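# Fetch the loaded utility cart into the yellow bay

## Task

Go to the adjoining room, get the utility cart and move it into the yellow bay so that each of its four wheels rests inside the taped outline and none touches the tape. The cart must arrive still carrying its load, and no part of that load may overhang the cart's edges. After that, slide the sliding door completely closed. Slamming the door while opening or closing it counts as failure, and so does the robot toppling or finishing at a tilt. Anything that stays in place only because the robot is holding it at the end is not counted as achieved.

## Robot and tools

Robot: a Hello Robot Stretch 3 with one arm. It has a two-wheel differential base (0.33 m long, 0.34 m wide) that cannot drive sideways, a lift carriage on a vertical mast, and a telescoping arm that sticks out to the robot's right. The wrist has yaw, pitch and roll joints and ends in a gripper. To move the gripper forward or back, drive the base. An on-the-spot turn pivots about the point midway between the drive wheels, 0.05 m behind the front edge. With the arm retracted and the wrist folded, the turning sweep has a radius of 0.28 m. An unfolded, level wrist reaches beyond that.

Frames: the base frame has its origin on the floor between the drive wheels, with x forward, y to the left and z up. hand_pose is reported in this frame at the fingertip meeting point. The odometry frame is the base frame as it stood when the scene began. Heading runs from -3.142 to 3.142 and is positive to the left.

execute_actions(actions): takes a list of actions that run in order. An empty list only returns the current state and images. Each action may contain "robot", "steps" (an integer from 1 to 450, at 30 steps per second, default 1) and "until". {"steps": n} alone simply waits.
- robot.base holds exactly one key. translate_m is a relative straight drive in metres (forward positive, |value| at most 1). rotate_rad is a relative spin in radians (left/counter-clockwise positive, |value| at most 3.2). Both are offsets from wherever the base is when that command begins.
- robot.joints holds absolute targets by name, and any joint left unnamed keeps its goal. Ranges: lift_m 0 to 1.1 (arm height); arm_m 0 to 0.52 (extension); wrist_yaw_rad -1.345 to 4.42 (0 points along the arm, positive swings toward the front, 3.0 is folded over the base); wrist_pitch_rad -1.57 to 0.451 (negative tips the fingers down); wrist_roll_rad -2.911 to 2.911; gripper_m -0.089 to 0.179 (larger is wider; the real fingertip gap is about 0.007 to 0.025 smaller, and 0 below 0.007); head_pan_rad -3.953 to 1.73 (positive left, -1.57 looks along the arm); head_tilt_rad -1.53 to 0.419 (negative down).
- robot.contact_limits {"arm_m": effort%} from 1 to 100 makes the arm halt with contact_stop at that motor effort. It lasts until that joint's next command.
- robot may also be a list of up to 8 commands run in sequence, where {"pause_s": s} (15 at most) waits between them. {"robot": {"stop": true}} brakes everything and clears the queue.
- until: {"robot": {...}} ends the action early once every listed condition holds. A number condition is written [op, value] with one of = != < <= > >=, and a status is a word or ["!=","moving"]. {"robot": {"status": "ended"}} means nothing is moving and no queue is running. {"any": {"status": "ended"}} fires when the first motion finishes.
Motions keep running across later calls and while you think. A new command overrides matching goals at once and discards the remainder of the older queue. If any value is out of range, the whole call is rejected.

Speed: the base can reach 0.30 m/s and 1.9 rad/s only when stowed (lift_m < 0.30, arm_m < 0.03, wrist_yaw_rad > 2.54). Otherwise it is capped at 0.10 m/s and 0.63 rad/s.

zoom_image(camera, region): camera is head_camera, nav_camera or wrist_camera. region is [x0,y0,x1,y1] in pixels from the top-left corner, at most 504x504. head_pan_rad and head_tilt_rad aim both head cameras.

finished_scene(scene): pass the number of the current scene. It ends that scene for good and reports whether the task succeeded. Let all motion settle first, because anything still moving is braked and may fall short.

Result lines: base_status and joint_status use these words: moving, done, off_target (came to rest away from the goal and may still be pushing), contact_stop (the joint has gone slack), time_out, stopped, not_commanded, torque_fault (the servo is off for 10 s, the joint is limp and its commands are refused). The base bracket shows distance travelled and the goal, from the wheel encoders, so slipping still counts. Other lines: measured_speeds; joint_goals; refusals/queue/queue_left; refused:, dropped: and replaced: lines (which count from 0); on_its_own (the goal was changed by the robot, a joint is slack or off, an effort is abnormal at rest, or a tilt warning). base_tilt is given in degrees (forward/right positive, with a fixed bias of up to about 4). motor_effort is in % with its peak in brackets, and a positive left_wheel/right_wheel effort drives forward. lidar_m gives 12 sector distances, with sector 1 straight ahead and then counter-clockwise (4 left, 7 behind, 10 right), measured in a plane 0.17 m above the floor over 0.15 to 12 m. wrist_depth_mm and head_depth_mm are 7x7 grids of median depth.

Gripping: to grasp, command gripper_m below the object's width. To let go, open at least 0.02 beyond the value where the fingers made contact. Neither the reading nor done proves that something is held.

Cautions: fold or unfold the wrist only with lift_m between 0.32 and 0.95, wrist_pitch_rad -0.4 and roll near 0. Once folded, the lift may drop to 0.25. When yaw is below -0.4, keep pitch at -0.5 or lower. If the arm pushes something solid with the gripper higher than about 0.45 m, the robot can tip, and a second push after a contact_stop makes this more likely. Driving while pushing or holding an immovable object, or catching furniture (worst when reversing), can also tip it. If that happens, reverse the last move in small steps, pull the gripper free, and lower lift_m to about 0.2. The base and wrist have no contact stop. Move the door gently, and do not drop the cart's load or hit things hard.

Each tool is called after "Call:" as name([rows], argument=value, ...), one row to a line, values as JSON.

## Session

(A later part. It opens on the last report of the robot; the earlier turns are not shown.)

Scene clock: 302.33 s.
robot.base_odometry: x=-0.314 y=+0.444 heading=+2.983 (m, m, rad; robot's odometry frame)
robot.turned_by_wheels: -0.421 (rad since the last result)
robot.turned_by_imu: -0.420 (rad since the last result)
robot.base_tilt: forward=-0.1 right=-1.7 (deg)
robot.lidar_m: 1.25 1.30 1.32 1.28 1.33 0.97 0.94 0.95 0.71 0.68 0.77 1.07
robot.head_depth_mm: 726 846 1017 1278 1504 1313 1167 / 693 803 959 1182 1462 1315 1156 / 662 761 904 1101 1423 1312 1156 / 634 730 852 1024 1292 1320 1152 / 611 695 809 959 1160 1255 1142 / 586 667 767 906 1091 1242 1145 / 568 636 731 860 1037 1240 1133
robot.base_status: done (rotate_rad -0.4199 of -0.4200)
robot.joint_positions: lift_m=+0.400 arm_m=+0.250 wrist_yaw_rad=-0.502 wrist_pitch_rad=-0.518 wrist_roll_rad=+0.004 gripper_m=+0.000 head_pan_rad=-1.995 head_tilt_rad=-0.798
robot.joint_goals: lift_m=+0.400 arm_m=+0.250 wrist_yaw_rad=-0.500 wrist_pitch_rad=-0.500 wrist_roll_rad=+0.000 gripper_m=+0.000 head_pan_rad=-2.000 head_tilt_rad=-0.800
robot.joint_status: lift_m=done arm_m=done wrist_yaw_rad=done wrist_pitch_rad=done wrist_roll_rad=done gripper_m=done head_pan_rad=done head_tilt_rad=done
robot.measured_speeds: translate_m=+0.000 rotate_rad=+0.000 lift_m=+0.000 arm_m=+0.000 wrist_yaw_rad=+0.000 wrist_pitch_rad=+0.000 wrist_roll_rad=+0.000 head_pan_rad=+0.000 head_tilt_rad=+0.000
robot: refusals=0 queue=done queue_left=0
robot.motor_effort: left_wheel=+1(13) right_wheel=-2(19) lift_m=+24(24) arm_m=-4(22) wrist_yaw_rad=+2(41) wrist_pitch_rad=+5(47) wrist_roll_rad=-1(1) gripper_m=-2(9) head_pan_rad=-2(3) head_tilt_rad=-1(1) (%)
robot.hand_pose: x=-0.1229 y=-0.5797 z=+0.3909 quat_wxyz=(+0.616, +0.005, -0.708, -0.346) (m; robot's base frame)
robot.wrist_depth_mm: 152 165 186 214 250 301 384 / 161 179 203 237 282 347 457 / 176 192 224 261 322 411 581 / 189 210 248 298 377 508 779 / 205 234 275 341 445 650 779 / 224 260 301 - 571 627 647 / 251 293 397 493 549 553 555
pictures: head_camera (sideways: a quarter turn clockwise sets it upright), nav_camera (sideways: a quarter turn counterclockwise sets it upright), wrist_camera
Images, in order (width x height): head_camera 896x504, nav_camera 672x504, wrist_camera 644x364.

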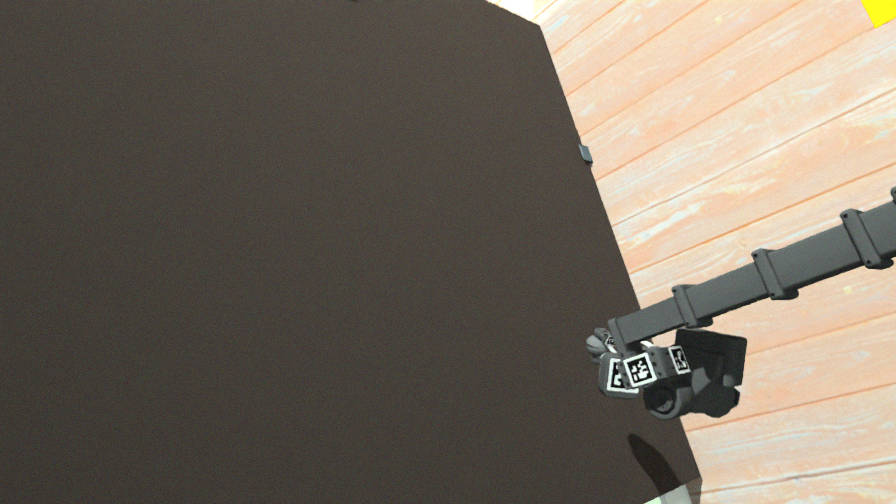

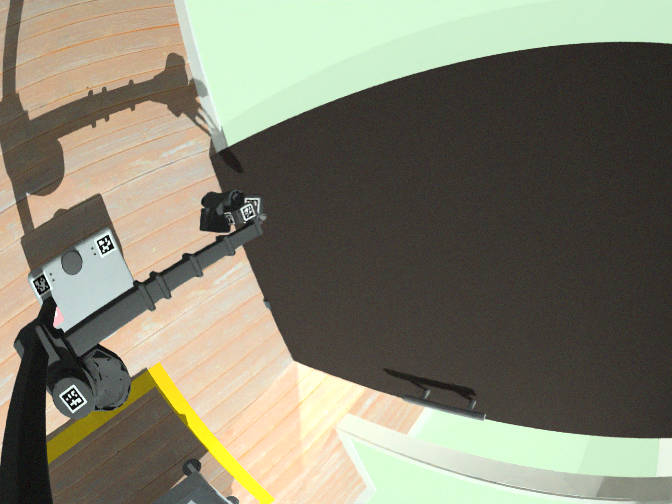

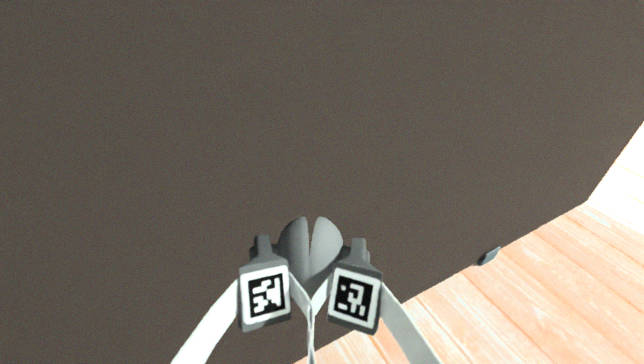

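Call:
execute_actions([
  {"robot":[{"base":{"translate_m":0.12}},{"joints":{"arm_m":0.365,"head_pan_rad":-1.7,"head_tilt_rad":-0.95}}],"steps":300,"until":{"robot":{"status":"ended"}}},
])

Scene clock: 306.97 s.
robot.base_odometry: x=-0.432 y=+0.463 heading=+2.983 (m, m, rad; robot's odometry frame)
robot.turned_by_wheels: +0.000 (rad since the last result)
robot.turned_by_imu: +0.000 (rad since the last result)
robot.base_tilt: forward=-0.1 right=-1.7 (deg)
robot.lidar_m: 1.13 1.18 1.32 1.27 1.33 1.09 1.06 0.96 0.71 0.69 0.77 1.07
robot.head_depth_mm: 642 755 922 1183 1408 1253 1127 / 633 746 907 1158 1376 1244 1137 / 623 735 891 1142 1374 1254 - / 619 723 879 1028 1371 1245 1144 / 613 732 896 1137 1370 1240 1124 / 659 771 925 1165 1362 1227 1106 / 652 762 910 1146 1349 1225 1108
robot.base_status: done (translate_m +0.1200 of +0.1200)
robot.joint_positions: lift_m=+0.400 arm_m=+0.364 wrist_yaw_rad=-0.549 wrist_pitch_rad=-0.620 wrist_roll_rad=+0.002 gripper_m=+0.000 head_pan_rad=-1.707 head_tilt_rad=-0.939
robot.joint_goals: lift_m=+0.400 arm_m=+0.365 wrist_yaw_rad=-0.500 wrist_pitch_rad=-0.500 wrist_roll_rad=+0.000 gripper_m=+0.000 head_pan_rad=-1.700 head_tilt_rad=-0.950
robot.joint_status: lift_m=done arm_m=done wrist_yaw_rad=done wrist_pitch_rad=done wrist_roll_rad=done gripper_m=done head_pan_rad=done head_tilt_rad=done
robot.measured_speeds: translate_m=+0.000 rotate_rad=+0.000 lift_m=+0.000 arm_m=+0.000 wrist_yaw_rad=+0.000 wrist_pitch_rad=+0.000 wrist_roll_rad=+0.000 head_pan_rad=+0.000 head_tilt_rad=+0.000
robot: refusals=0 queue=done queue_left=0
robot.on_its_own: arm_m is at rest, and its effort (+21) is outside its rest range (-14 to +14); wrist_yaw_rad is at rest, and its effort (+47) is outside its rest range (-12 to +12); wrist_pitch_rad is at rest, and its effort (+35) is outside its rest range (-20 to +32)
robot.motor_effort: left_wheel=-5(6) right_wheel=+2(7) lift_m=+24(24) arm_m=+21(25) wrist_yaw_rad=+47(47) wrist_pitch_rad=+35(35) wrist_roll_rad=-1(1) gripper_m=-9(9) head_pan_rad=+4(30) head_tilt_rad=-6(18) (%)
robot.hand_pose: x=-0.1230 y=-0.6744 z=+0.3702 quat_wxyz=(+0.589, +0.025, -0.707, -0.391) (m; robot's base frame)
robot.wrist_depth_mm: - 77 88 103 124 154 208 / - 84 98 116 143 186 264 / - 93 109 132 168 232 369 / 93 102 123 154 207 310 627 / 104 116 142 171 264 461 670 / 115 131 162 - 395 577 585 / 130 153 195 324 491 515 532
pictures: head_camera (sideways: a quarter turn clockwise sets it upright), nav_camera (sideways: a quarter turn counterclockwise sets it upright), wrist_camera
Images, in order (width x height): head_camera 896x504, nav_camera 672x504, wrist_camera 644x364.

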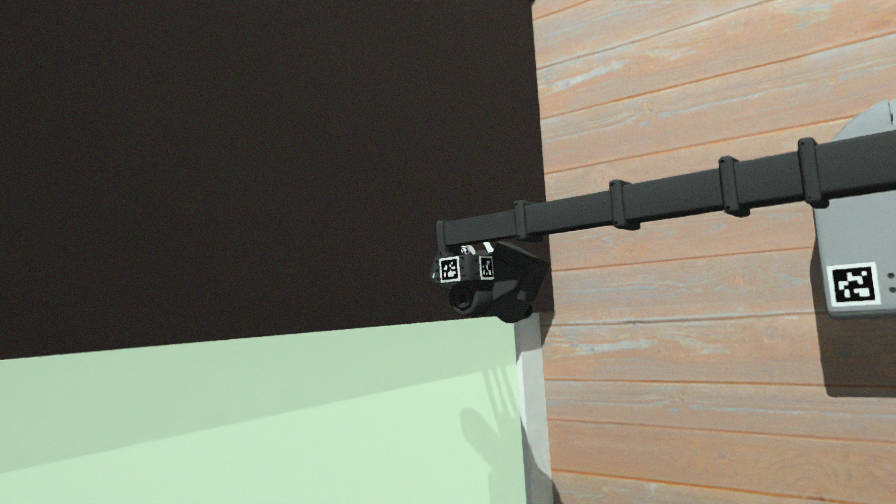

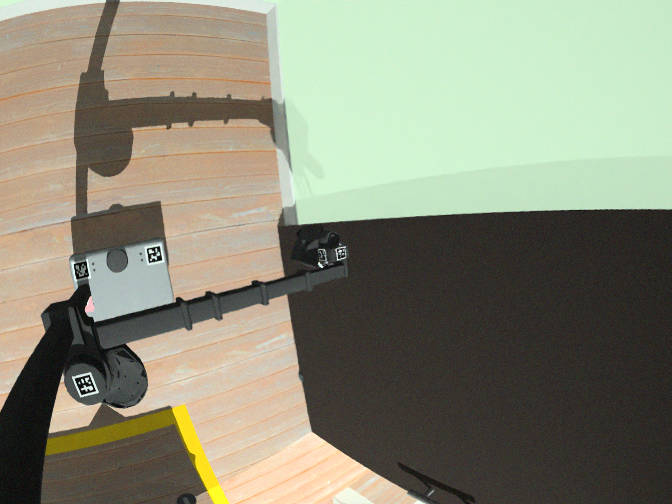

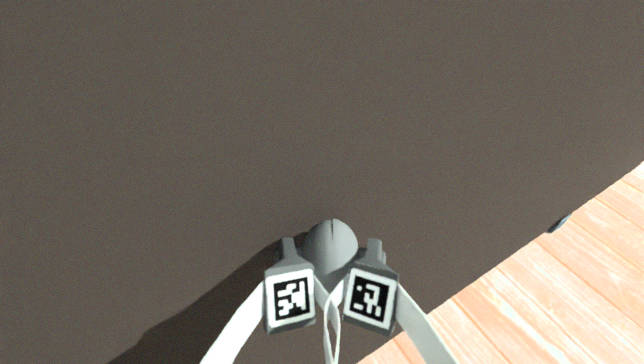

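Call:
execute_actions([
  {"robot":[{"joints":{"arm_m":0.30,"wrist_yaw_rad":-0.5,"wrist_pitch_rad":-0.5}},{"base":{"translate_m":0.2}},{"joints":{"arm_m":0.365}}],"steps":300,"until":{"robot":{"status":"ended"}}},
])

Scene clock: 308.57 s.
robot.base_odometry: x=-0.432 y=+0.463 heading=+2.983 (m, m, rad; robot's odometry frame)
robot.turned_by_wheels: +0.000 (rad since the last result)
robot.turned_by_imu: +0.001 (rad since the last result)
robot.base_tilt: forward=-0.1 right=-1.7 (deg)
robot.lidar_m: 1.13 1.17 1.32 1.28 1.33 1.09 1.06 0.96 0.71 0.69 0.77 1.07
robot.head_depth_mm: 639 756 916 1180 1409 1248 1126 / 632 744 906 1161 1373 1244 1145 / 627 736 890 1143 1374 1248 - / 621 725 882 1073 1342 1237 1148 / 614 733 897 1141 1364 1232 1131 / 660 768 928 1168 1358 1233 1111 / 653 764 914 1148 1354 1227 1105
robot.base_status: done (translate_m +0.1200 of +0.1200)
robot.joint_positions: lift_m=+0.400 arm_m=+0.300 wrist_yaw_rad=-0.565 wrist_pitch_rad=-0.519 wrist_roll_rad=+0.002 gripper_m=+0.000 head_pan_rad=-1.707 head_tilt_rad=-0.939
robot.joint_goals: lift_m=+0.400 arm_m=+0.300 wrist_yaw_rad=-0.562 wrist_pitch_rad=-0.500 wrist_roll_rad=+0.000 gripper_m=+0.000 head_pan_rad=-1.700 head_tilt_rad=-0.950
robot.joint_status: lift_m=done arm_m=done wrist_yaw_rad=off_target wrist_pitch_rad=done wrist_roll_rad=done gripper_m=done head_pan_rad=done head_tilt_rad=done
robot.measured_speeds: translate_m=+0.000 rotate_rad=+0.000 lift_m=+0.000 arm_m=+0.000 wrist_yaw_rad=+0.000 wrist_pitch_rad=+0.000 wrist_roll_rad=+0.000 head_pan_rad=+0.000 head_tilt_rad=+0.000
robot: refusals=0 queue=dropped queue_left=0
robot.on_its_own: wrist_yaw_rad is held at -0.562, not at your -0.500, by its stall guard, which is not easing now
robot.motor_effort: left_wheel=+0(8) right_wheel=-1(8) lift_m=+24(25) arm_m=-4(21) wrist_yaw_rad=+2(49) wrist_pitch_rad=+6(35) wrist_roll_rad=+0(1) gripper_m=-3(9) head_pan_rad=+4(4) head_tilt_rad=-6(6) (%)
robot.hand_pose: x=-0.1343 y=-0.6229 z=+0.3907 quat_wxyz=(+0.605, -0.016, -0.707, -0.365) (m; robot's base frame)
robot.wrist_depth_mm: 118 128 146 172 207 258 347 / 125 137 160 188 233 299 425 / 134 148 174 210 269 369 557 / 144 162 195 241 314 450 841 / 156 179 216 276 380 609 775 / 172 198 232 - 507 631 643 / 190 221 304 399 544 557 551
pictures: head_camera (sideways: a quarter turn clockwise sets it upright), nav_camera (sideways: a quarter turn counterclockwise sets it upright), wrist_camera
dropped: robot: command 0 of its queue: wrist_yaw_rad: off_target
Images, in order (width x height): head_camera 896x504, nav_camera 672x504, wrist_camera 644x364.

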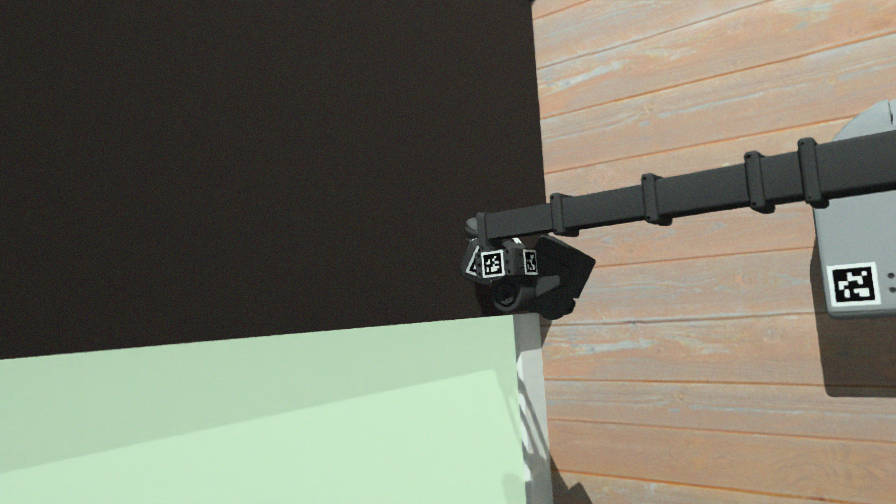

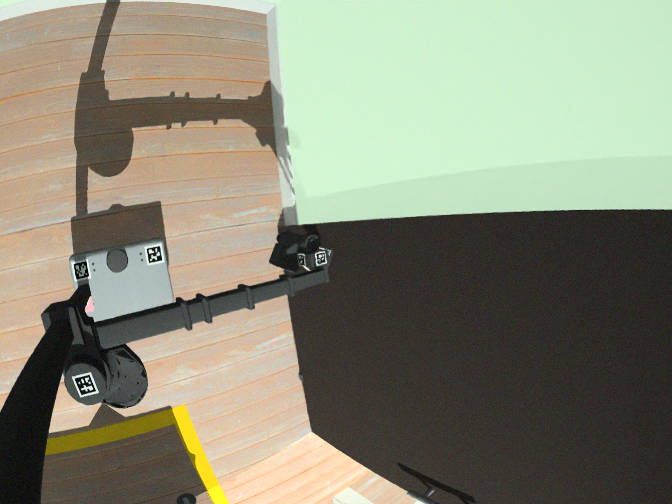

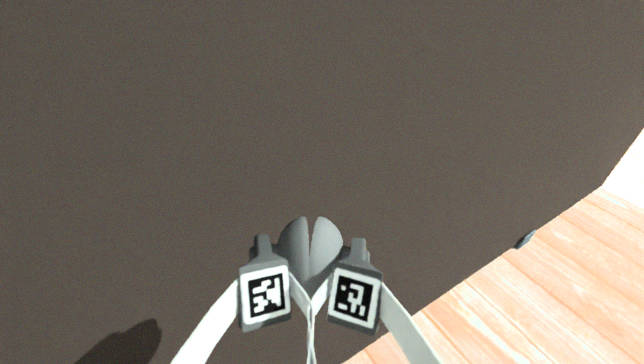

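Call:
execute_actions([
  {"robot":{"base":{"translate_m":0.2}},"steps":200,"until":{"robot":{"status":"ended"}}},
  {"robot":{"joints":{"arm_m":0.36,"wrist_yaw_rad":-0.5}},"steps":100,"until":{"robot":{"status":"ended"}}},
  {"robot":{"joints":{"head_pan_rad":-1.5,"head_tilt_rad":-1.0}},"steps":60,"until":{"robot":{"status":"ended"}}},
])

Scene clock: 314.70 s.
robot.base_odometry: x=-0.630 y=+0.494 heading=+2.983 (m, m, rad; robot's odometry frame)
robot.turned_by_wheels: +0.000 (rad since the last result)
robot.turned_by_imu: +0.001 (rad since the last result)
robot.base_tilt: forward=-0.1 right=-1.6 (deg)
robot.lidar_m: 0.93 0.97 1.32 1.27 1.32 1.29 1.26 0.96 0.71 0.74 0.77 0.96
robot.head_depth_mm: 663 752 883 1127 1346 1230 1122 / 675 794 946 1147 1364 1228 1126 / 683 804 987 1147 1361 1222 - / 692 816 1002 1272 1355 1218 - / 694 829 1016 1317 1352 1220 1109 / 706 837 1034 1342 1349 1218 1101 / 716 851 1046 1374 1350 1215 1100
robot.base_status: done (translate_m +0.2000 of +0.2000)
robot.joint_positions: lift_m=+0.400 arm_m=+0.360 wrist_yaw_rad=-0.503 wrist_pitch_rad=-0.519 wrist_roll_rad=+0.002 gripper_m=+0.000 head_pan_rad=-1.507 head_tilt_rad=-0.987
robot.joint_goals: lift_m=+0.400 arm_m=+0.360 wrist_yaw_rad=-0.500 wrist_pitch_rad=-0.500 wrist_roll_rad=+0.000 gripper_m=+0.000 head_pan_rad=-1.500 head_tilt_rad=-1.000
robot.joint_status: lift_m=done arm_m=done wrist_yaw_rad=done wrist_pitch_rad=done wrist_roll_rad=done gripper_m=done head_pan_rad=done head_tilt_rad=done
robot.measured_speeds: translate_m=+0.000 rotate_rad=+0.000 lift_m=+0.000 arm_m=+0.000 wrist_yaw_rad=+0.000 wrist_pitch_rad=+0.000 wrist_roll_rad=+0.000 head_pan_rad=+0.000 head_tilt_rad=+0.000
robot: refusals=0 queue=done queue_left=0
robot.motor_effort: left_wheel=+1(6) right_wheel=-2(3) lift_m=+24(24) arm_m=+3(3) wrist_yaw_rad=+3(1) wrist_pitch_rad=+6(6) wrist_roll_rad=-1(1) gripper_m=-3(3) head_pan_rad=+4(23) head_tilt_rad=-6(14) (%)
robot.hand_pose: x=-0.1230 y=-0.6892 z=+0.3908 quat_wxyz=(+0.616, +0.006, -0.707, -0.346) (m; robot's base frame)
robot.wrist_depth_mm: 115 124 140 161 154 139 176 / 123 134 152 177 164 161 212 / 133 145 167 197 176 189 264 / 143 159 186 224 195 232 357 / 154 175 209 255 223 300 528 / 172 195 225 - 267 416 634 / 190 218 300 348 366 543 558
pictures: head_camera (sideways: a quarter turn clockwise sets it upright), nav_camera (sideways: a quarter turn counterclockwise sets it upright), wrist_camera
Images, in order (width x height): head_camera 896x504, nav_camera 672x504, wrist_camera 644x364.

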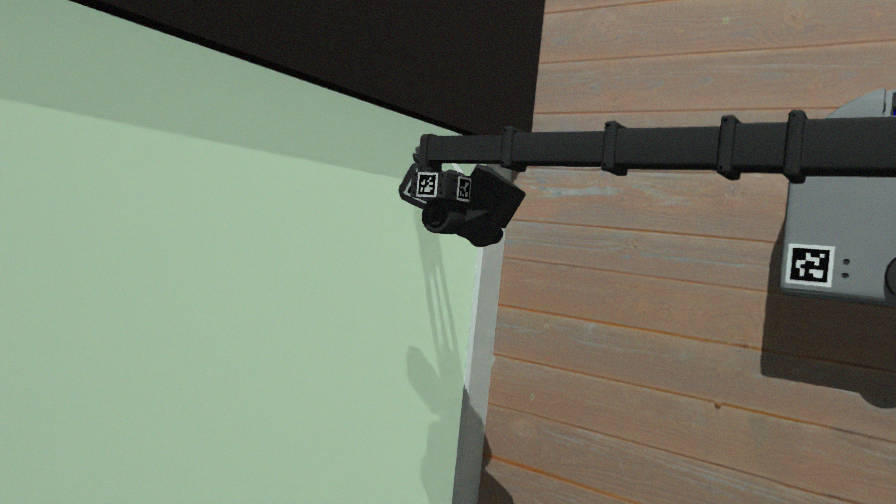

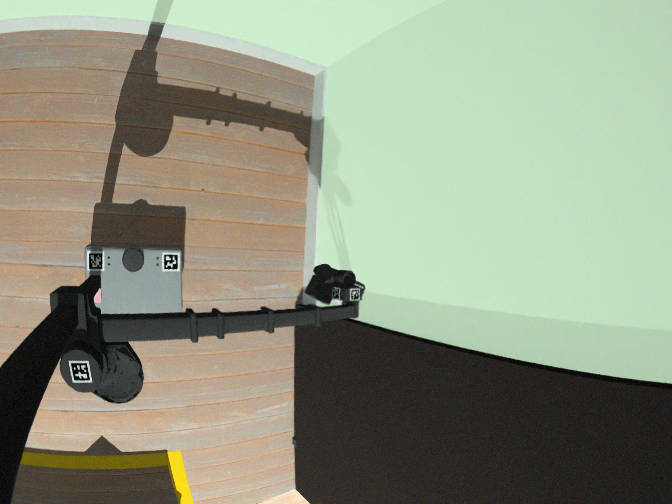

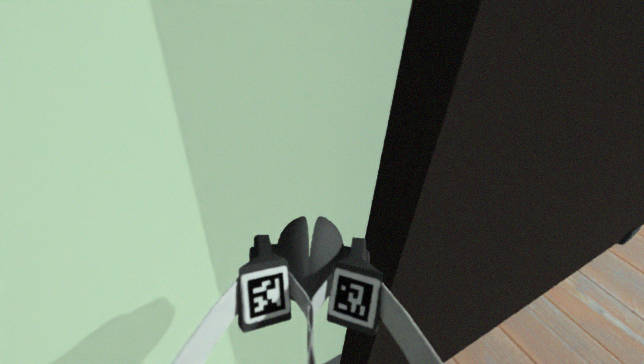

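Call:
execute_actions([
  {"robot":{"joints":{"arm_m":0.40},"contact_limits":{"arm_m":20}},"steps":100,"until":{"robot":{"status":"ended"}}},
  {"robot":{"base":{"translate_m":-0.12}},"steps":200,"until":{"robot":{"status":"ended"}}},
])

Scene clock: 319.30 s.
robot.base_odometry: x=-0.511 y=+0.475 heading=+2.983 (m, m, rad; robot's odometry frame)
robot.turned_by_wheels: +0.000 (rad since the last result)
robot.turned_by_imu: +0.018 (rad since the last result)
robot.base_tilt: forward=+0.0 right=-1.6 (deg)
robot.lidar_m: 1.05 1.10 1.31 1.27 1.34 1.17 1.14 0.94 0.70 0.70 0.78 1.07
robot.head_depth_mm: 637 720 868 1103 1353 1232 1122 / 674 779 913 1129 1354 1225 1134 / 681 804 983 1307 1358 1219 - / 690 816 998 1296 1358 1209 - / 697 826 1013 1320 1351 1221 1101 / 708 840 1033 1367 1353 1215 1102 / 715 858 1053 1398 1358 1206 1099
robot.base_status: done (translate_m -0.1200 of -0.1200)
robot.joint_positions: lift_m=+0.400 arm_m=+0.400 wrist_yaw_rad=-0.497 wrist_pitch_rad=-0.561 wrist_roll_rad=-0.001 gripper_m=+0.000 head_pan_rad=-1.506 head_tilt_rad=-0.988
robot.joint_goals: lift_m=+0.400 arm_m=+0.400 wrist_yaw_rad=-0.500 wrist_pitch_rad=-0.500 wrist_roll_rad=+0.000 gripper_m=+0.000 head_pan_rad=-1.500 head_tilt_rad=-1.000
robot.joint_status: lift_m=done arm_m=done wrist_yaw_rad=done wrist_pitch_rad=done wrist_roll_rad=done gripper_m=done head_pan_rad=done head_tilt_rad=done
robot.measured_speeds: translate_m=+0.000 rotate_rad=+0.000 lift_m=+0.000 arm_m=+0.000 wrist_yaw_rad=+0.000 wrist_pitch_rad=+0.000 wrist_roll_rad=+0.000 head_pan_rad=+0.000 head_tilt_rad=+0.000
robot: refusals=0 queue=done queue_left=0
robot.motor_effort: left_wheel=+3(34) right_wheel=-5(44) lift_m=+24(24) arm_m=+6(5) wrist_yaw_rad=-3(47) wrist_pitch_rad=+18(28) wrist_roll_rad=+0(1) gripper_m=-2(6) head_pan_rad=+3(4) head_tilt_rad=-6(6) (%)
robot.contact_limits: arm_m 20 (drawing in: default 33, maximum 53; extending or still: default 43, maximum 72)
robot.hand_pose: x=-0.1189 y=-0.7239 z=+0.3820 quat_wxyz=(+0.611, +0.023, -0.706, -0.357) (m; robot's base frame)
robot.wrist_depth_mm: - 88 99 113 103 78 87 / 89 96 109 126 107 86 105 / 97 105 121 142 114 98 132 / 105 115 135 162 121 120 181 / 116 129 153 188 133 157 280 / 129 146 166 - 154 229 595 / 146 167 224 261 211 420 551
pictures: head_camera (sideways: a quarter turn clockwise sets it upright), nav_camera (sideways: a quarter turn counterclockwise sets it upright), wrist_camera
Images, in order (width x height): head_camera 896x504, nav_camera 672x504, wrist_camera 644x364.

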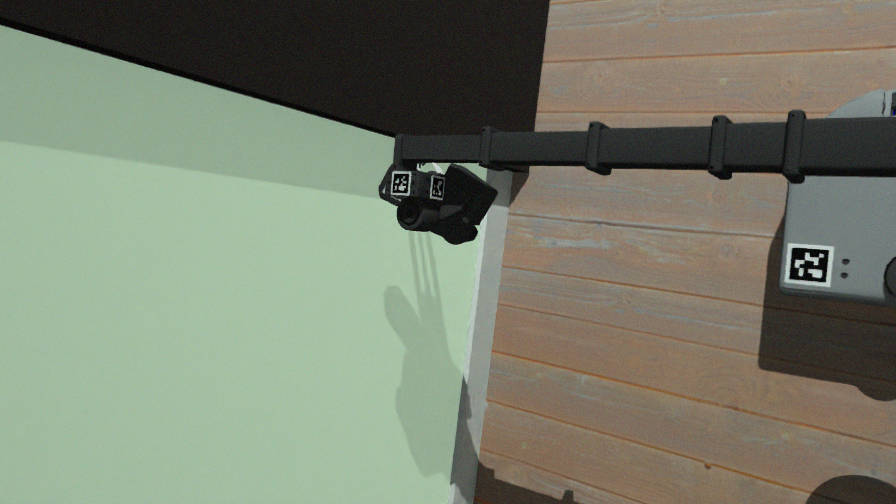

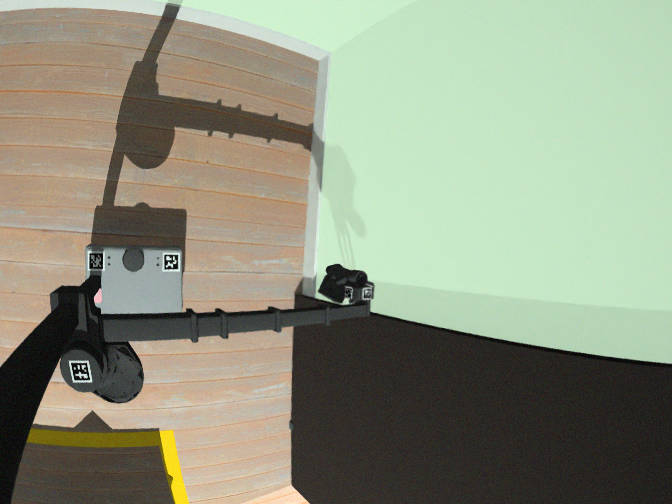

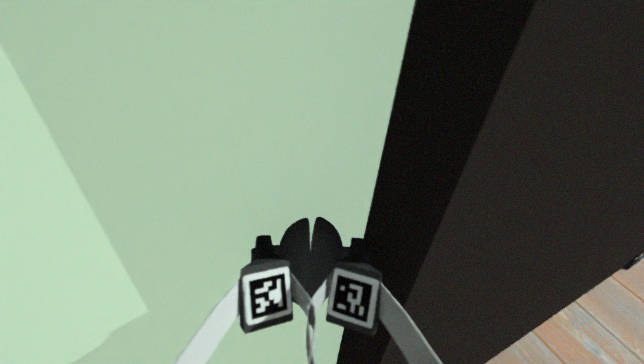

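Call:
execute_actions([
  {"robot":{"base":{"rotate_rad":-0.02}},"steps":100,"until":{"robot":{"status":"ended"}}},
  {"robot":{"base":{"translate_m":-0.13}},"steps":200,"until":{"robot":{"status":"ended"}}},
  {"robot":{"base":{"rotate_rad":-0.02}},"steps":100,"until":{"robot":{"status":"ended"}}},
  {"robot":{"base":{"translate_m":-0.1}},"steps":200,"until":{"robot":{"status":"ended"}}},
])

Scene clock: 329.37 s.
robot.base_odometry: x=-0.285 y=+0.433 heading=+2.945 (m, m, rad; robot's odometry frame)
robot.turned_by_wheels: -0.038 (rad since the last result)
robot.turned_by_imu: +0.154 (rad since the last result)
robot.base_tilt: forward=-0.1 right=-1.7 (deg)
robot.lidar_m: 1.25 1.39 1.29 1.29 1.13 0.94 1.11 0.81 0.67 0.67 0.81 1.25
robot.head_depth_mm: 606 685 827 1022 1314 1233 1114 / 660 755 880 1069 1319 1227 1138 / 683 803 971 - 1364 1221 - / 701 826 1014 1324 1359 1220 - / 722 859 1065 1393 1356 1229 1109 / 746 894 1115 1439 1339 1214 1096 / 769 930 1164 1468 1342 1208 1099
robot.base_status: done (translate_m -0.1000 of -0.1000)
robot.joint_positions: lift_m=+0.400 arm_m=+0.397 wrist_yaw_rad=-0.456 wrist_pitch_rad=-0.641 wrist_roll_rad=+0.006 gripper_m=+0.000 head_pan_rad=-1.503 head_tilt_rad=-0.992
robot.joint_goals: lift_m=+0.400 arm_m=+0.400 wrist_yaw_rad=-0.447 wrist_pitch_rad=-0.500 wrist_roll_rad=+0.000 gripper_m=+0.000 head_pan_rad=-1.500 head_tilt_rad=-1.000
robot.joint_status: lift_m=done arm_m=done wrist_yaw_rad=done wrist_pitch_rad=done wrist_roll_rad=done gripper_m=done head_pan_rad=done head_tilt_rad=done
robot.measured_speeds: translate_m=+0.000 rotate_rad=+0.000 lift_m=+0.000 arm_m=+0.000 wrist_yaw_rad=+0.000 wrist_pitch_rad=+0.000 wrist_roll_rad=+0.000 head_pan_rad=+0.000 head_tilt_rad=+0.000
robot: refusals=0 queue=done queue_left=0
robot.on_its_own: wrist_yaw_rad is held at -0.447, not at your -0.500, by its stall guard, which is not easing now; arm_m is at rest, and its effort (+21) is outside its rest range (-14 to +14); wrist_pitch_rad is at rest, and its effort (+40) is outside its rest range (-20 to +32)
robot.motor_effort: left_wheel=+10(39) right_wheel=-18(53) lift_m=+20(24) arm_m=+21(22) wrist_yaw_rad=+9(53) wrist_pitch_rad=+40(45) wrist_roll_rad=-2(2) gripper_m=-3(6) head_pan_rad=+1(3) head_tilt_rad=-4(5) (%)
robot.contact_limits: arm_m 20 (drawing in: default 33, maximum 53; extending or still: default 43, maximum 72)
robot.hand_pose: x=-0.1057 y=-0.7133 z=+0.3664 quat_wxyz=(+0.601, +0.064, -0.705, -0.369) (m; robot's base frame)
robot.wrist_depth_mm: - 86 93 100 106 64 52 / 91 95 103 112 115 67 60 / 101 106 117 128 104 70 72 / 112 121 133 150 109 79 90 / 128 139 156 172 115 96 121 / 149 165 181 - 122 133 185 / 178 201 250 275 163 216 396
pictures: head_camera (sideways: a quarter turn clockwise sets it upright), nav_camera (sideways: a quarter turn counterclockwise sets it upright), wrist_camera
Images, in order (width x height): head_camera 896x504, nav_camera 672x504, wrist_camera 644x364.

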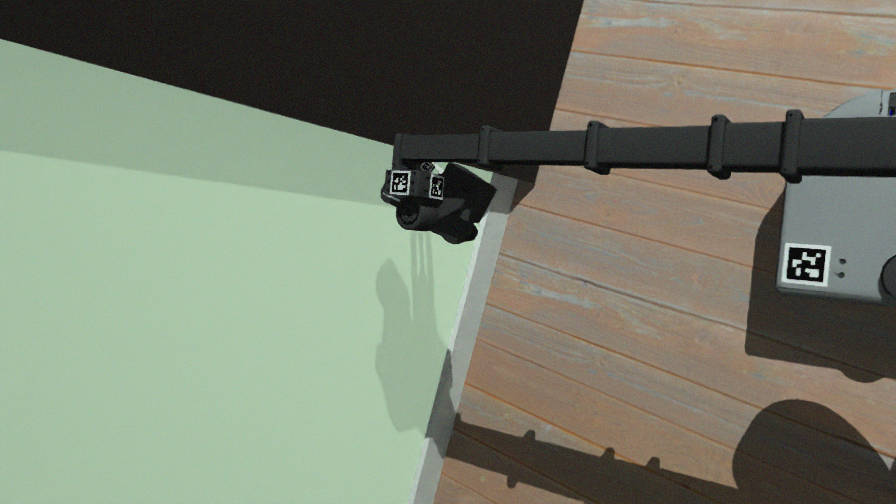

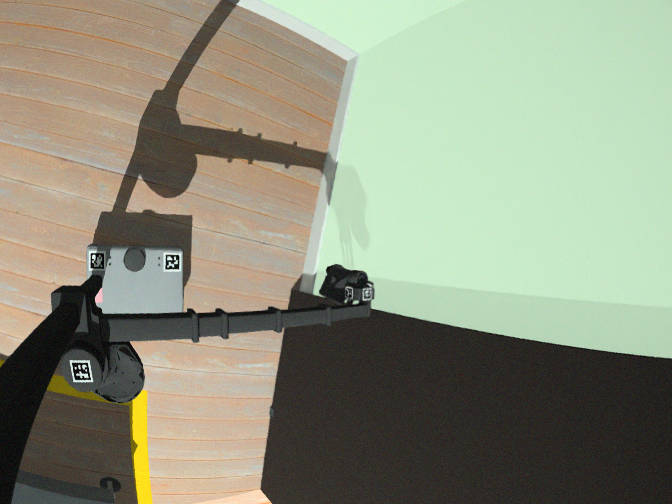

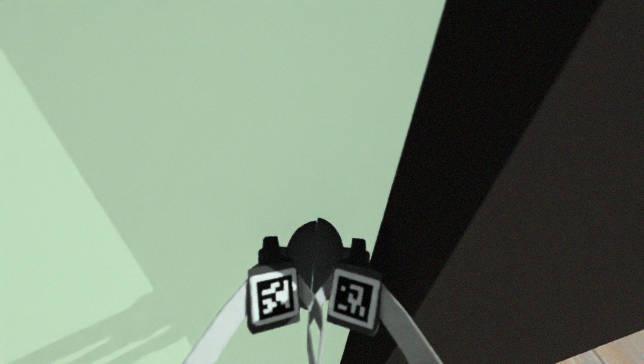

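Call:
execute_actions([
  {"robot":{"base":{"rotate_rad":-0.24}},"steps":100,"until":{"robot":{"status":"ended"}}},
  {"robot":{"joints":{"wrist_yaw_rad":-0.5,"wrist_pitch_rad":-0.5,"arm_m":0.39}},"steps":60,"until":{"robot":{"status":"ended"}}},
  {"robot":{"base":{"translate_m":-0.22}},"steps":200,"until":{"robot":{"status":"ended"}}},
])

Scene clock: 338.30 s.
robot.base_odometry: x=-0.086 y=+0.340 heading=+2.706 (m, m, rad; robot's odometry frame)
robot.turned_by_wheels: -0.239 (rad since the last result)
robot.turned_by_imu: +0.250 (rad since the last result)
robot.base_tilt: forward=-0.1 right=-1.7 (deg)
robot.lidar_m: 1.42 1.42 1.32 1.35 0.84 0.80 0.99 0.67 0.63 0.64 0.90 1.39
robot.head_depth_mm: 602 659 770 933 1190 1235 1114 / 659 753 871 1019 1304 1232 1128 / 695 813 974 - 1360 1220 - / 736 868 1064 1383 1346 1222 - / 787 935 1163 1438 1341 1211 1102 / 837 1013 1287 1482 1344 1207 1104 / 904 1113 1440 1517 1344 1204 1106
robot.base_status: done (translate_m -0.2199 of -0.2200)
robot.joint_positions: lift_m=+0.400 arm_m=+0.389 wrist_yaw_rad=-0.596 wrist_pitch_rad=-0.656 wrist_roll_rad=+0.009 gripper_m=+0.000 head_pan_rad=-1.501 head_tilt_rad=-0.993
robot.joint_goals: lift_m=+0.400 arm_m=+0.390 wrist_yaw_rad=-0.588 wrist_pitch_rad=-0.500 wrist_roll_rad=+0.000 gripper_m=+0.000 head_pan_rad=-1.500 head_tilt_rad=-1.000
robot.joint_status: lift_m=done arm_m=done wrist_yaw_rad=off_target wrist_pitch_rad=off_target wrist_roll_rad=done gripper_m=done head_pan_rad=done head_tilt_rad=done
robot.measured_speeds: translate_m=+0.000 rotate_rad=+0.000 lift_m=+0.000 arm_m=+0.000 wrist_yaw_rad=+0.000 wrist_pitch_rad=+0.000 wrist_roll_rad=+0.000 head_pan_rad=+0.000 head_tilt_rad=+0.000
robot: refusals=0 queue=done queue_left=0
robot.on_its_own: wrist_yaw_rad is held at -0.588, not at your -0.500, by its stall guard, which is not easing now; right_wheel is at rest, and its effort (-25) is outside its rest range (-18 to +18); arm_m is at rest, and its effort (+22) is outside its rest range (-14 to +14); wrist_pitch_rad is at rest, and its effort (+44) is outside its rest range (-20 to +32)
robot.motor_effort: left_wheel=+13(47) right_wheel=-25(81) lift_m=+17(27) arm_m=+22(27) wrist_yaw_rad=+8(77) wrist_pitch_rad=+44(48) wrist_roll_rad=-3(4) gripper_m=-3(12) head_pan_rad=+0(1) head_tilt_rad=-4(5) (%)
robot.hand_pose: x=-0.1273 y=-0.6893 z=+0.3638 quat_wxyz=(+0.570, +0.020, -0.709, -0.415) (m; robot's base frame)
robot.wrist_depth_mm: 87 89 94 99 104 68 51 / 97 99 104 110 114 69 57 / 107 112 119 127 127 71 65 / 122 128 138 148 119 77 80 / 143 150 162 170 122 90 101 / 170 181 194 - 124 120 141 / 209 228 269 299 158 179 228
pictures: head_camera (sideways: a quarter turn clockwise sets it upright), nav_camera (sideways: a quarter turn counterclockwise sets it upright), wrist_camera
Images, in order (width x height): head_camera 896x504, nav_camera 672x504, wrist_camera 644x364.

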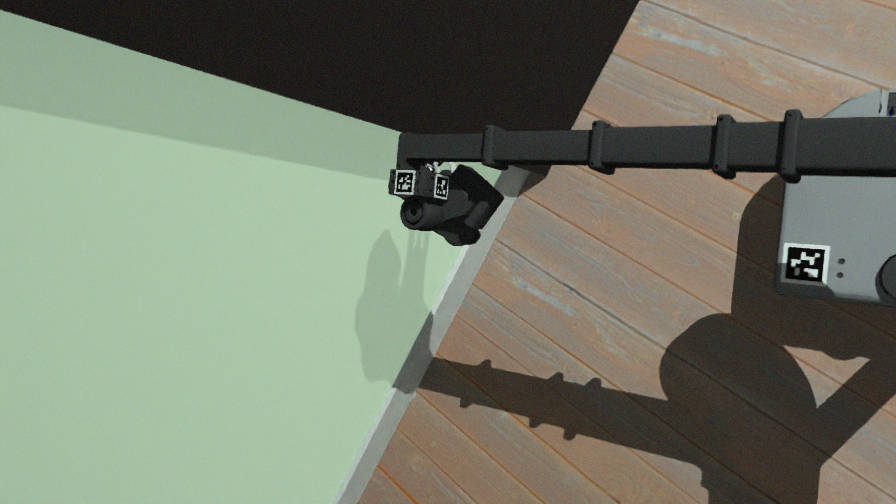

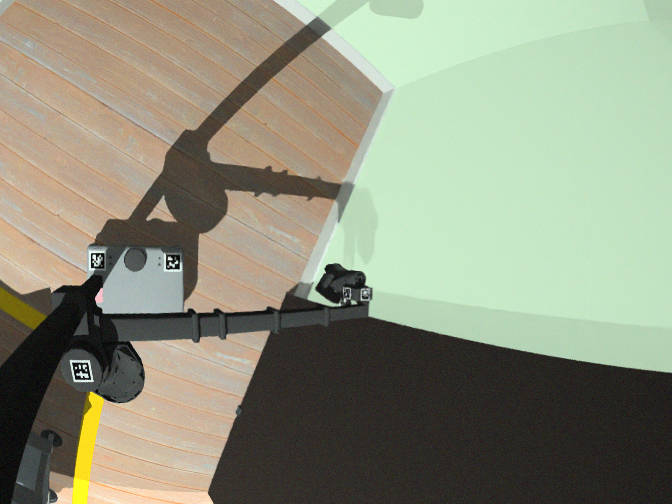

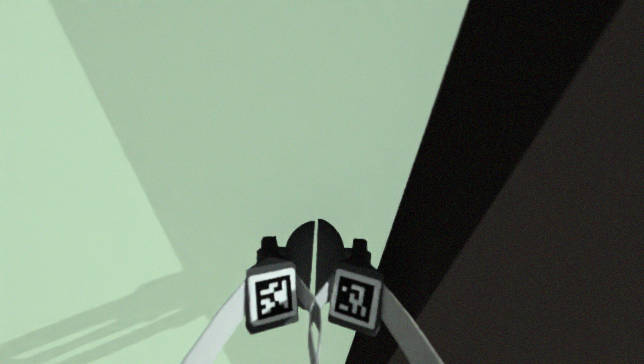

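Call:
execute_actions([
  {"robot":{"base":{"translate_m":0.06}},"steps":100,"until":{"robot":{"status":"ended"}}},
  {"robot":[{"joints":{"arm_m":0.0}},{"joints":{"wrist_yaw_rad":1.6,"wrist_pitch_rad":-0.4},"base":{"rotate_rad":-0.42}},{"base":{"translate_m":0.68}},{"base":{"rotate_rad":-1.57}},{"joints":{"wrist_yaw_rad":0.45,"wrist_pitch_rad":0,"head_pan_rad":-0.9,"head_tilt_rad":-1.0}}],"steps":450,"until":{"robot":{"status":"ended"}}},
  {"steps":300,"until":{"robot":{"status":"ended"}}},
])

Scene clock: 359.27 s.
robot.base_odometry: x=-0.586 y=+0.879 heading=+0.715 (m, m, rad; robot's odometry frame)
robot.turned_by_wheels: -1.991 (rad since the last result)
robot.turned_by_imu: -1.986 (rad since the last result)
robot.base_tilt: forward=-0.1 right=-1.7 (deg)
robot.lidar_m: 0.72 0.75 0.69 0.67 0.69 0.96 1.29 1.34 1.56 1.52 0.94 0.75
robot.head_depth_mm: 1657 2076 1785 1561 1380 1229 1124 / 1329 1696 1778 1527 1368 1238 - / 1135 1392 1696 1546 1361 1238 - / 990 1183 1482 1533 1361 1214 1133 / 875 1028 1265 1477 1357 1214 1103 / 837 982 1149 1419 1346 1209 1105 / 778 877 1025 1205 1315 1203 1102
robot.base_status: done (rotate_rad -1.5699 of -1.5700)
robot.joint_positions: lift_m=+0.400 arm_m=+0.000 wrist_yaw_rad=+0.454 wrist_pitch_rad=-0.023 wrist_roll_rad=+0.004 gripper_m=+0.000 head_pan_rad=-0.907 head_tilt_rad=-0.993
robot.joint_goals: lift_m=+0.400 arm_m=+0.000 wrist_yaw_rad=+0.450 wrist_pitch_rad=+0.000 wrist_roll_rad=+0.000 gripper_m=+0.000 head_pan_rad=-0.900 head_tilt_rad=-1.000
robot.joint_status: lift_m=done arm_m=done wrist_yaw_rad=done wrist_pitch_rad=done wrist_roll_rad=done gripper_m=done head_pan_rad=done head_tilt_rad=done
robot.measured_speeds: translate_m=+0.000 rotate_rad=+0.000 lift_m=+0.000 arm_m=+0.000 wrist_yaw_rad=+0.000 wrist_pitch_rad=+0.000 wrist_roll_rad=+0.000 head_pan_rad=+0.000 head_tilt_rad=+0.000
robot: refusals=0 queue=done queue_left=0
robot.motor_effort: left_wheel=+2(19) right_wheel=-2(25) lift_m=+24(24) arm_m=-4(23) wrist_yaw_rad=-3(28) wrist_pitch_rad=+7(44) wrist_roll_rad=-1(3) gripper_m=-3(5) head_pan_rad=+4(43) head_tilt_rad=-3(5) (%)
robot.hand_pose: x=+0.0906 y=-0.3750 z=+0.5088 quat_wxyz=(+0.690, +0.167, -0.688, +0.150) (m; robot's base frame)
robot.wrist_depth_mm: 585 727 980 - - - - / 584 701 980 - - - - / 603 735 989 - - - - / 624 744 - - - - - / 625 754 - - - - - / 653 777 - - - - - / 662 786 923 920 953 964 -
pictures: head_camera (sideways: a quarter turn clockwise sets it upright), nav_camera (sideways: a quarter turn counterclockwise sets it upright), wrist_camera
Images, in order (width x height): head_camera 896x504, nav_camera 672x504, wrist_camera 644x364.

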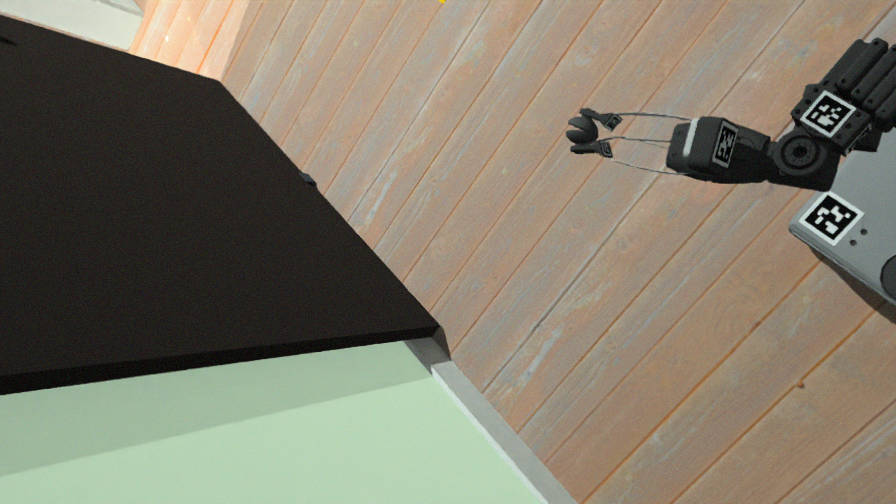

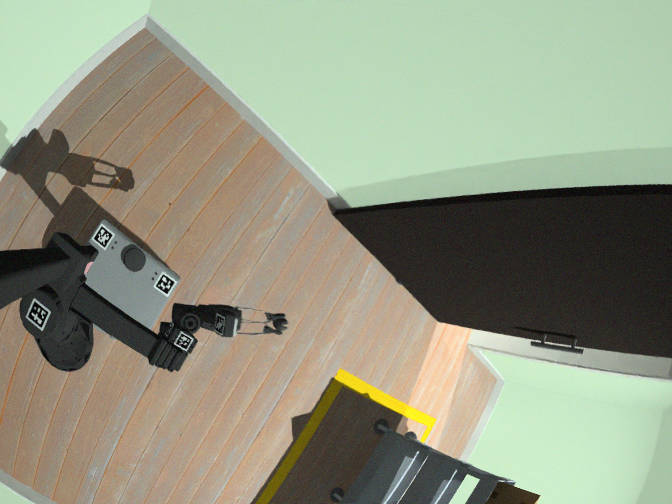

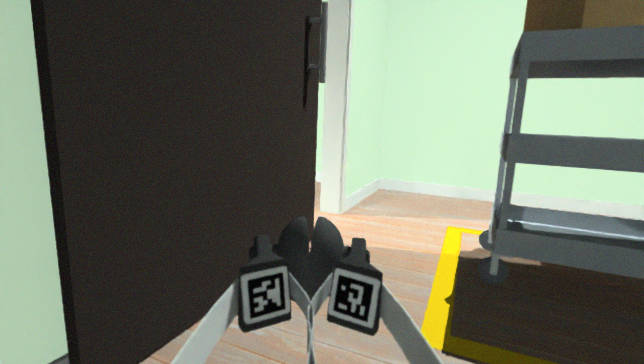

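Call:
execute_actions([
  {"robot":[{"base":{"rotate_rad":-0.245},"joints":{"wrist_yaw_rad":0.85}},{"base":{"translate_m":0.62}},{"base":{"rotate_rad":0.245}},{"joints":{"wrist_yaw_rad":0.6,"head_pan_rad":-1.3,"head_tilt_rad":-1.0}}],"steps":450,"until":{"robot":{"status":"ended"}}},
])

Scene clock: 371.63 s.
robot.base_odometry: x=-0.033 y=+1.160 heading=+0.715 (m, m, rad; robot's odometry frame)
robot.turned_by_wheels: +0.000 (rad since the last result)
robot.turned_by_imu: -0.083 (rad since the last result)
robot.base_tilt: forward=-0.1 right=-1.7 (deg)
robot.lidar_m: - 0.15 0.18 0.43 0.82 1.07 1.88 1.91 1.54 0.46 0.21 0.15
robot.head_depth_mm: 2501 2085 1773 1541 1367 1231 1120 / 2449 2063 1773 1540 1373 1229 1101 / 611 948 1664 1524 1358 1247 - / 421 505 642 855 1296 1194 - / 388 440 513 613 755 1007 1079 / 304 323 357 403 464 545 658 / - - 295 309 333 374 425
robot.base_status: done (rotate_rad +0.2449 of +0.2450)
robot.joint_positions: lift_m=+0.400 arm_m=+0.000 wrist_yaw_rad=+0.604 wrist_pitch_rad=-0.023 wrist_roll_rad=+0.004 gripper_m=+0.000 head_pan_rad=-1.293 head_tilt_rad=-0.993
robot.joint_goals: lift_m=+0.400 arm_m=+0.000 wrist_yaw_rad=+0.600 wrist_pitch_rad=+0.000 wrist_roll_rad=+0.000 gripper_m=+0.000 head_pan_rad=-1.300 head_tilt_rad=-1.000
robot.joint_status: lift_m=done arm_m=done wrist_yaw_rad=done wrist_pitch_rad=done wrist_roll_rad=done gripper_m=done head_pan_rad=done head_tilt_rad=done
robot.measured_speeds: translate_m=+0.000 rotate_rad=+0.000 lift_m=+0.000 arm_m=+0.000 wrist_yaw_rad=+0.000 wrist_pitch_rad=+0.000 wrist_roll_rad=+0.000 head_pan_rad=+0.000 head_tilt_rad=+0.000
robot: refusals=0 queue=done queue_left=0
robot.motor_effort: left_wheel=-2(17) right_wheel=+1(29) lift_m=+24(23) arm_m=+0(4) wrist_yaw_rad=-3(90) wrist_pitch_rad=+7(8) wrist_roll_rad=-1(2) gripper_m=-3(11) head_pan_rad=-4(33) head_tilt_rad=-3(3) (%)
robot.hand_pose: x=+0.1236 y=-0.3554 z=+0.5088 quat_wxyz=(+0.676, +0.219, -0.674, +0.202) (m; robot's base frame)
robot.wrist_depth_mm: 103 119 157 224 231 - - / 105 121 162 228 250 - - / 105 124 167 237 268 - - / 107 126 171 240 289 - - / 108 129 173 249 317 - - / 110 131 163 - 423 - - / 112 134 194 263 502 997 -
pictures: head_camera (sideways: a quarter turn clockwise sets it upright), nav_camera (sideways: a quarter turn counterclockwise sets it upright), wrist_camera
Images, in order (width x height): head_camera 896x504, nav_camera 672x504, wrist_camera 644x364.

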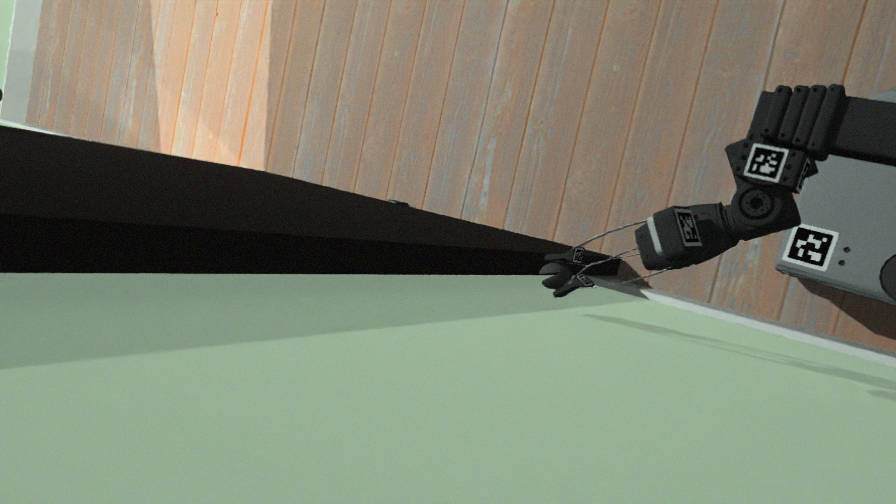

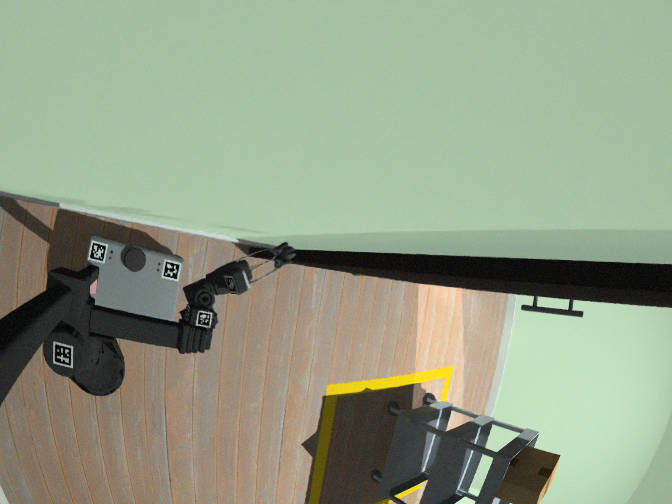

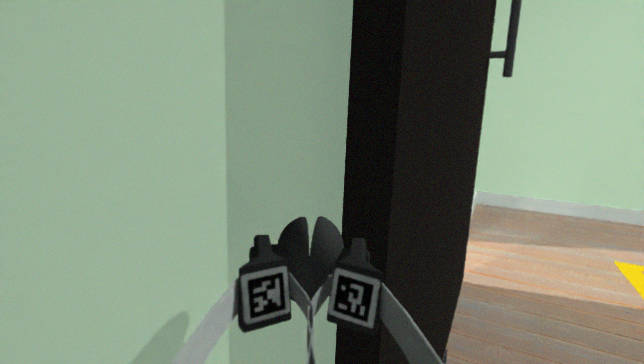

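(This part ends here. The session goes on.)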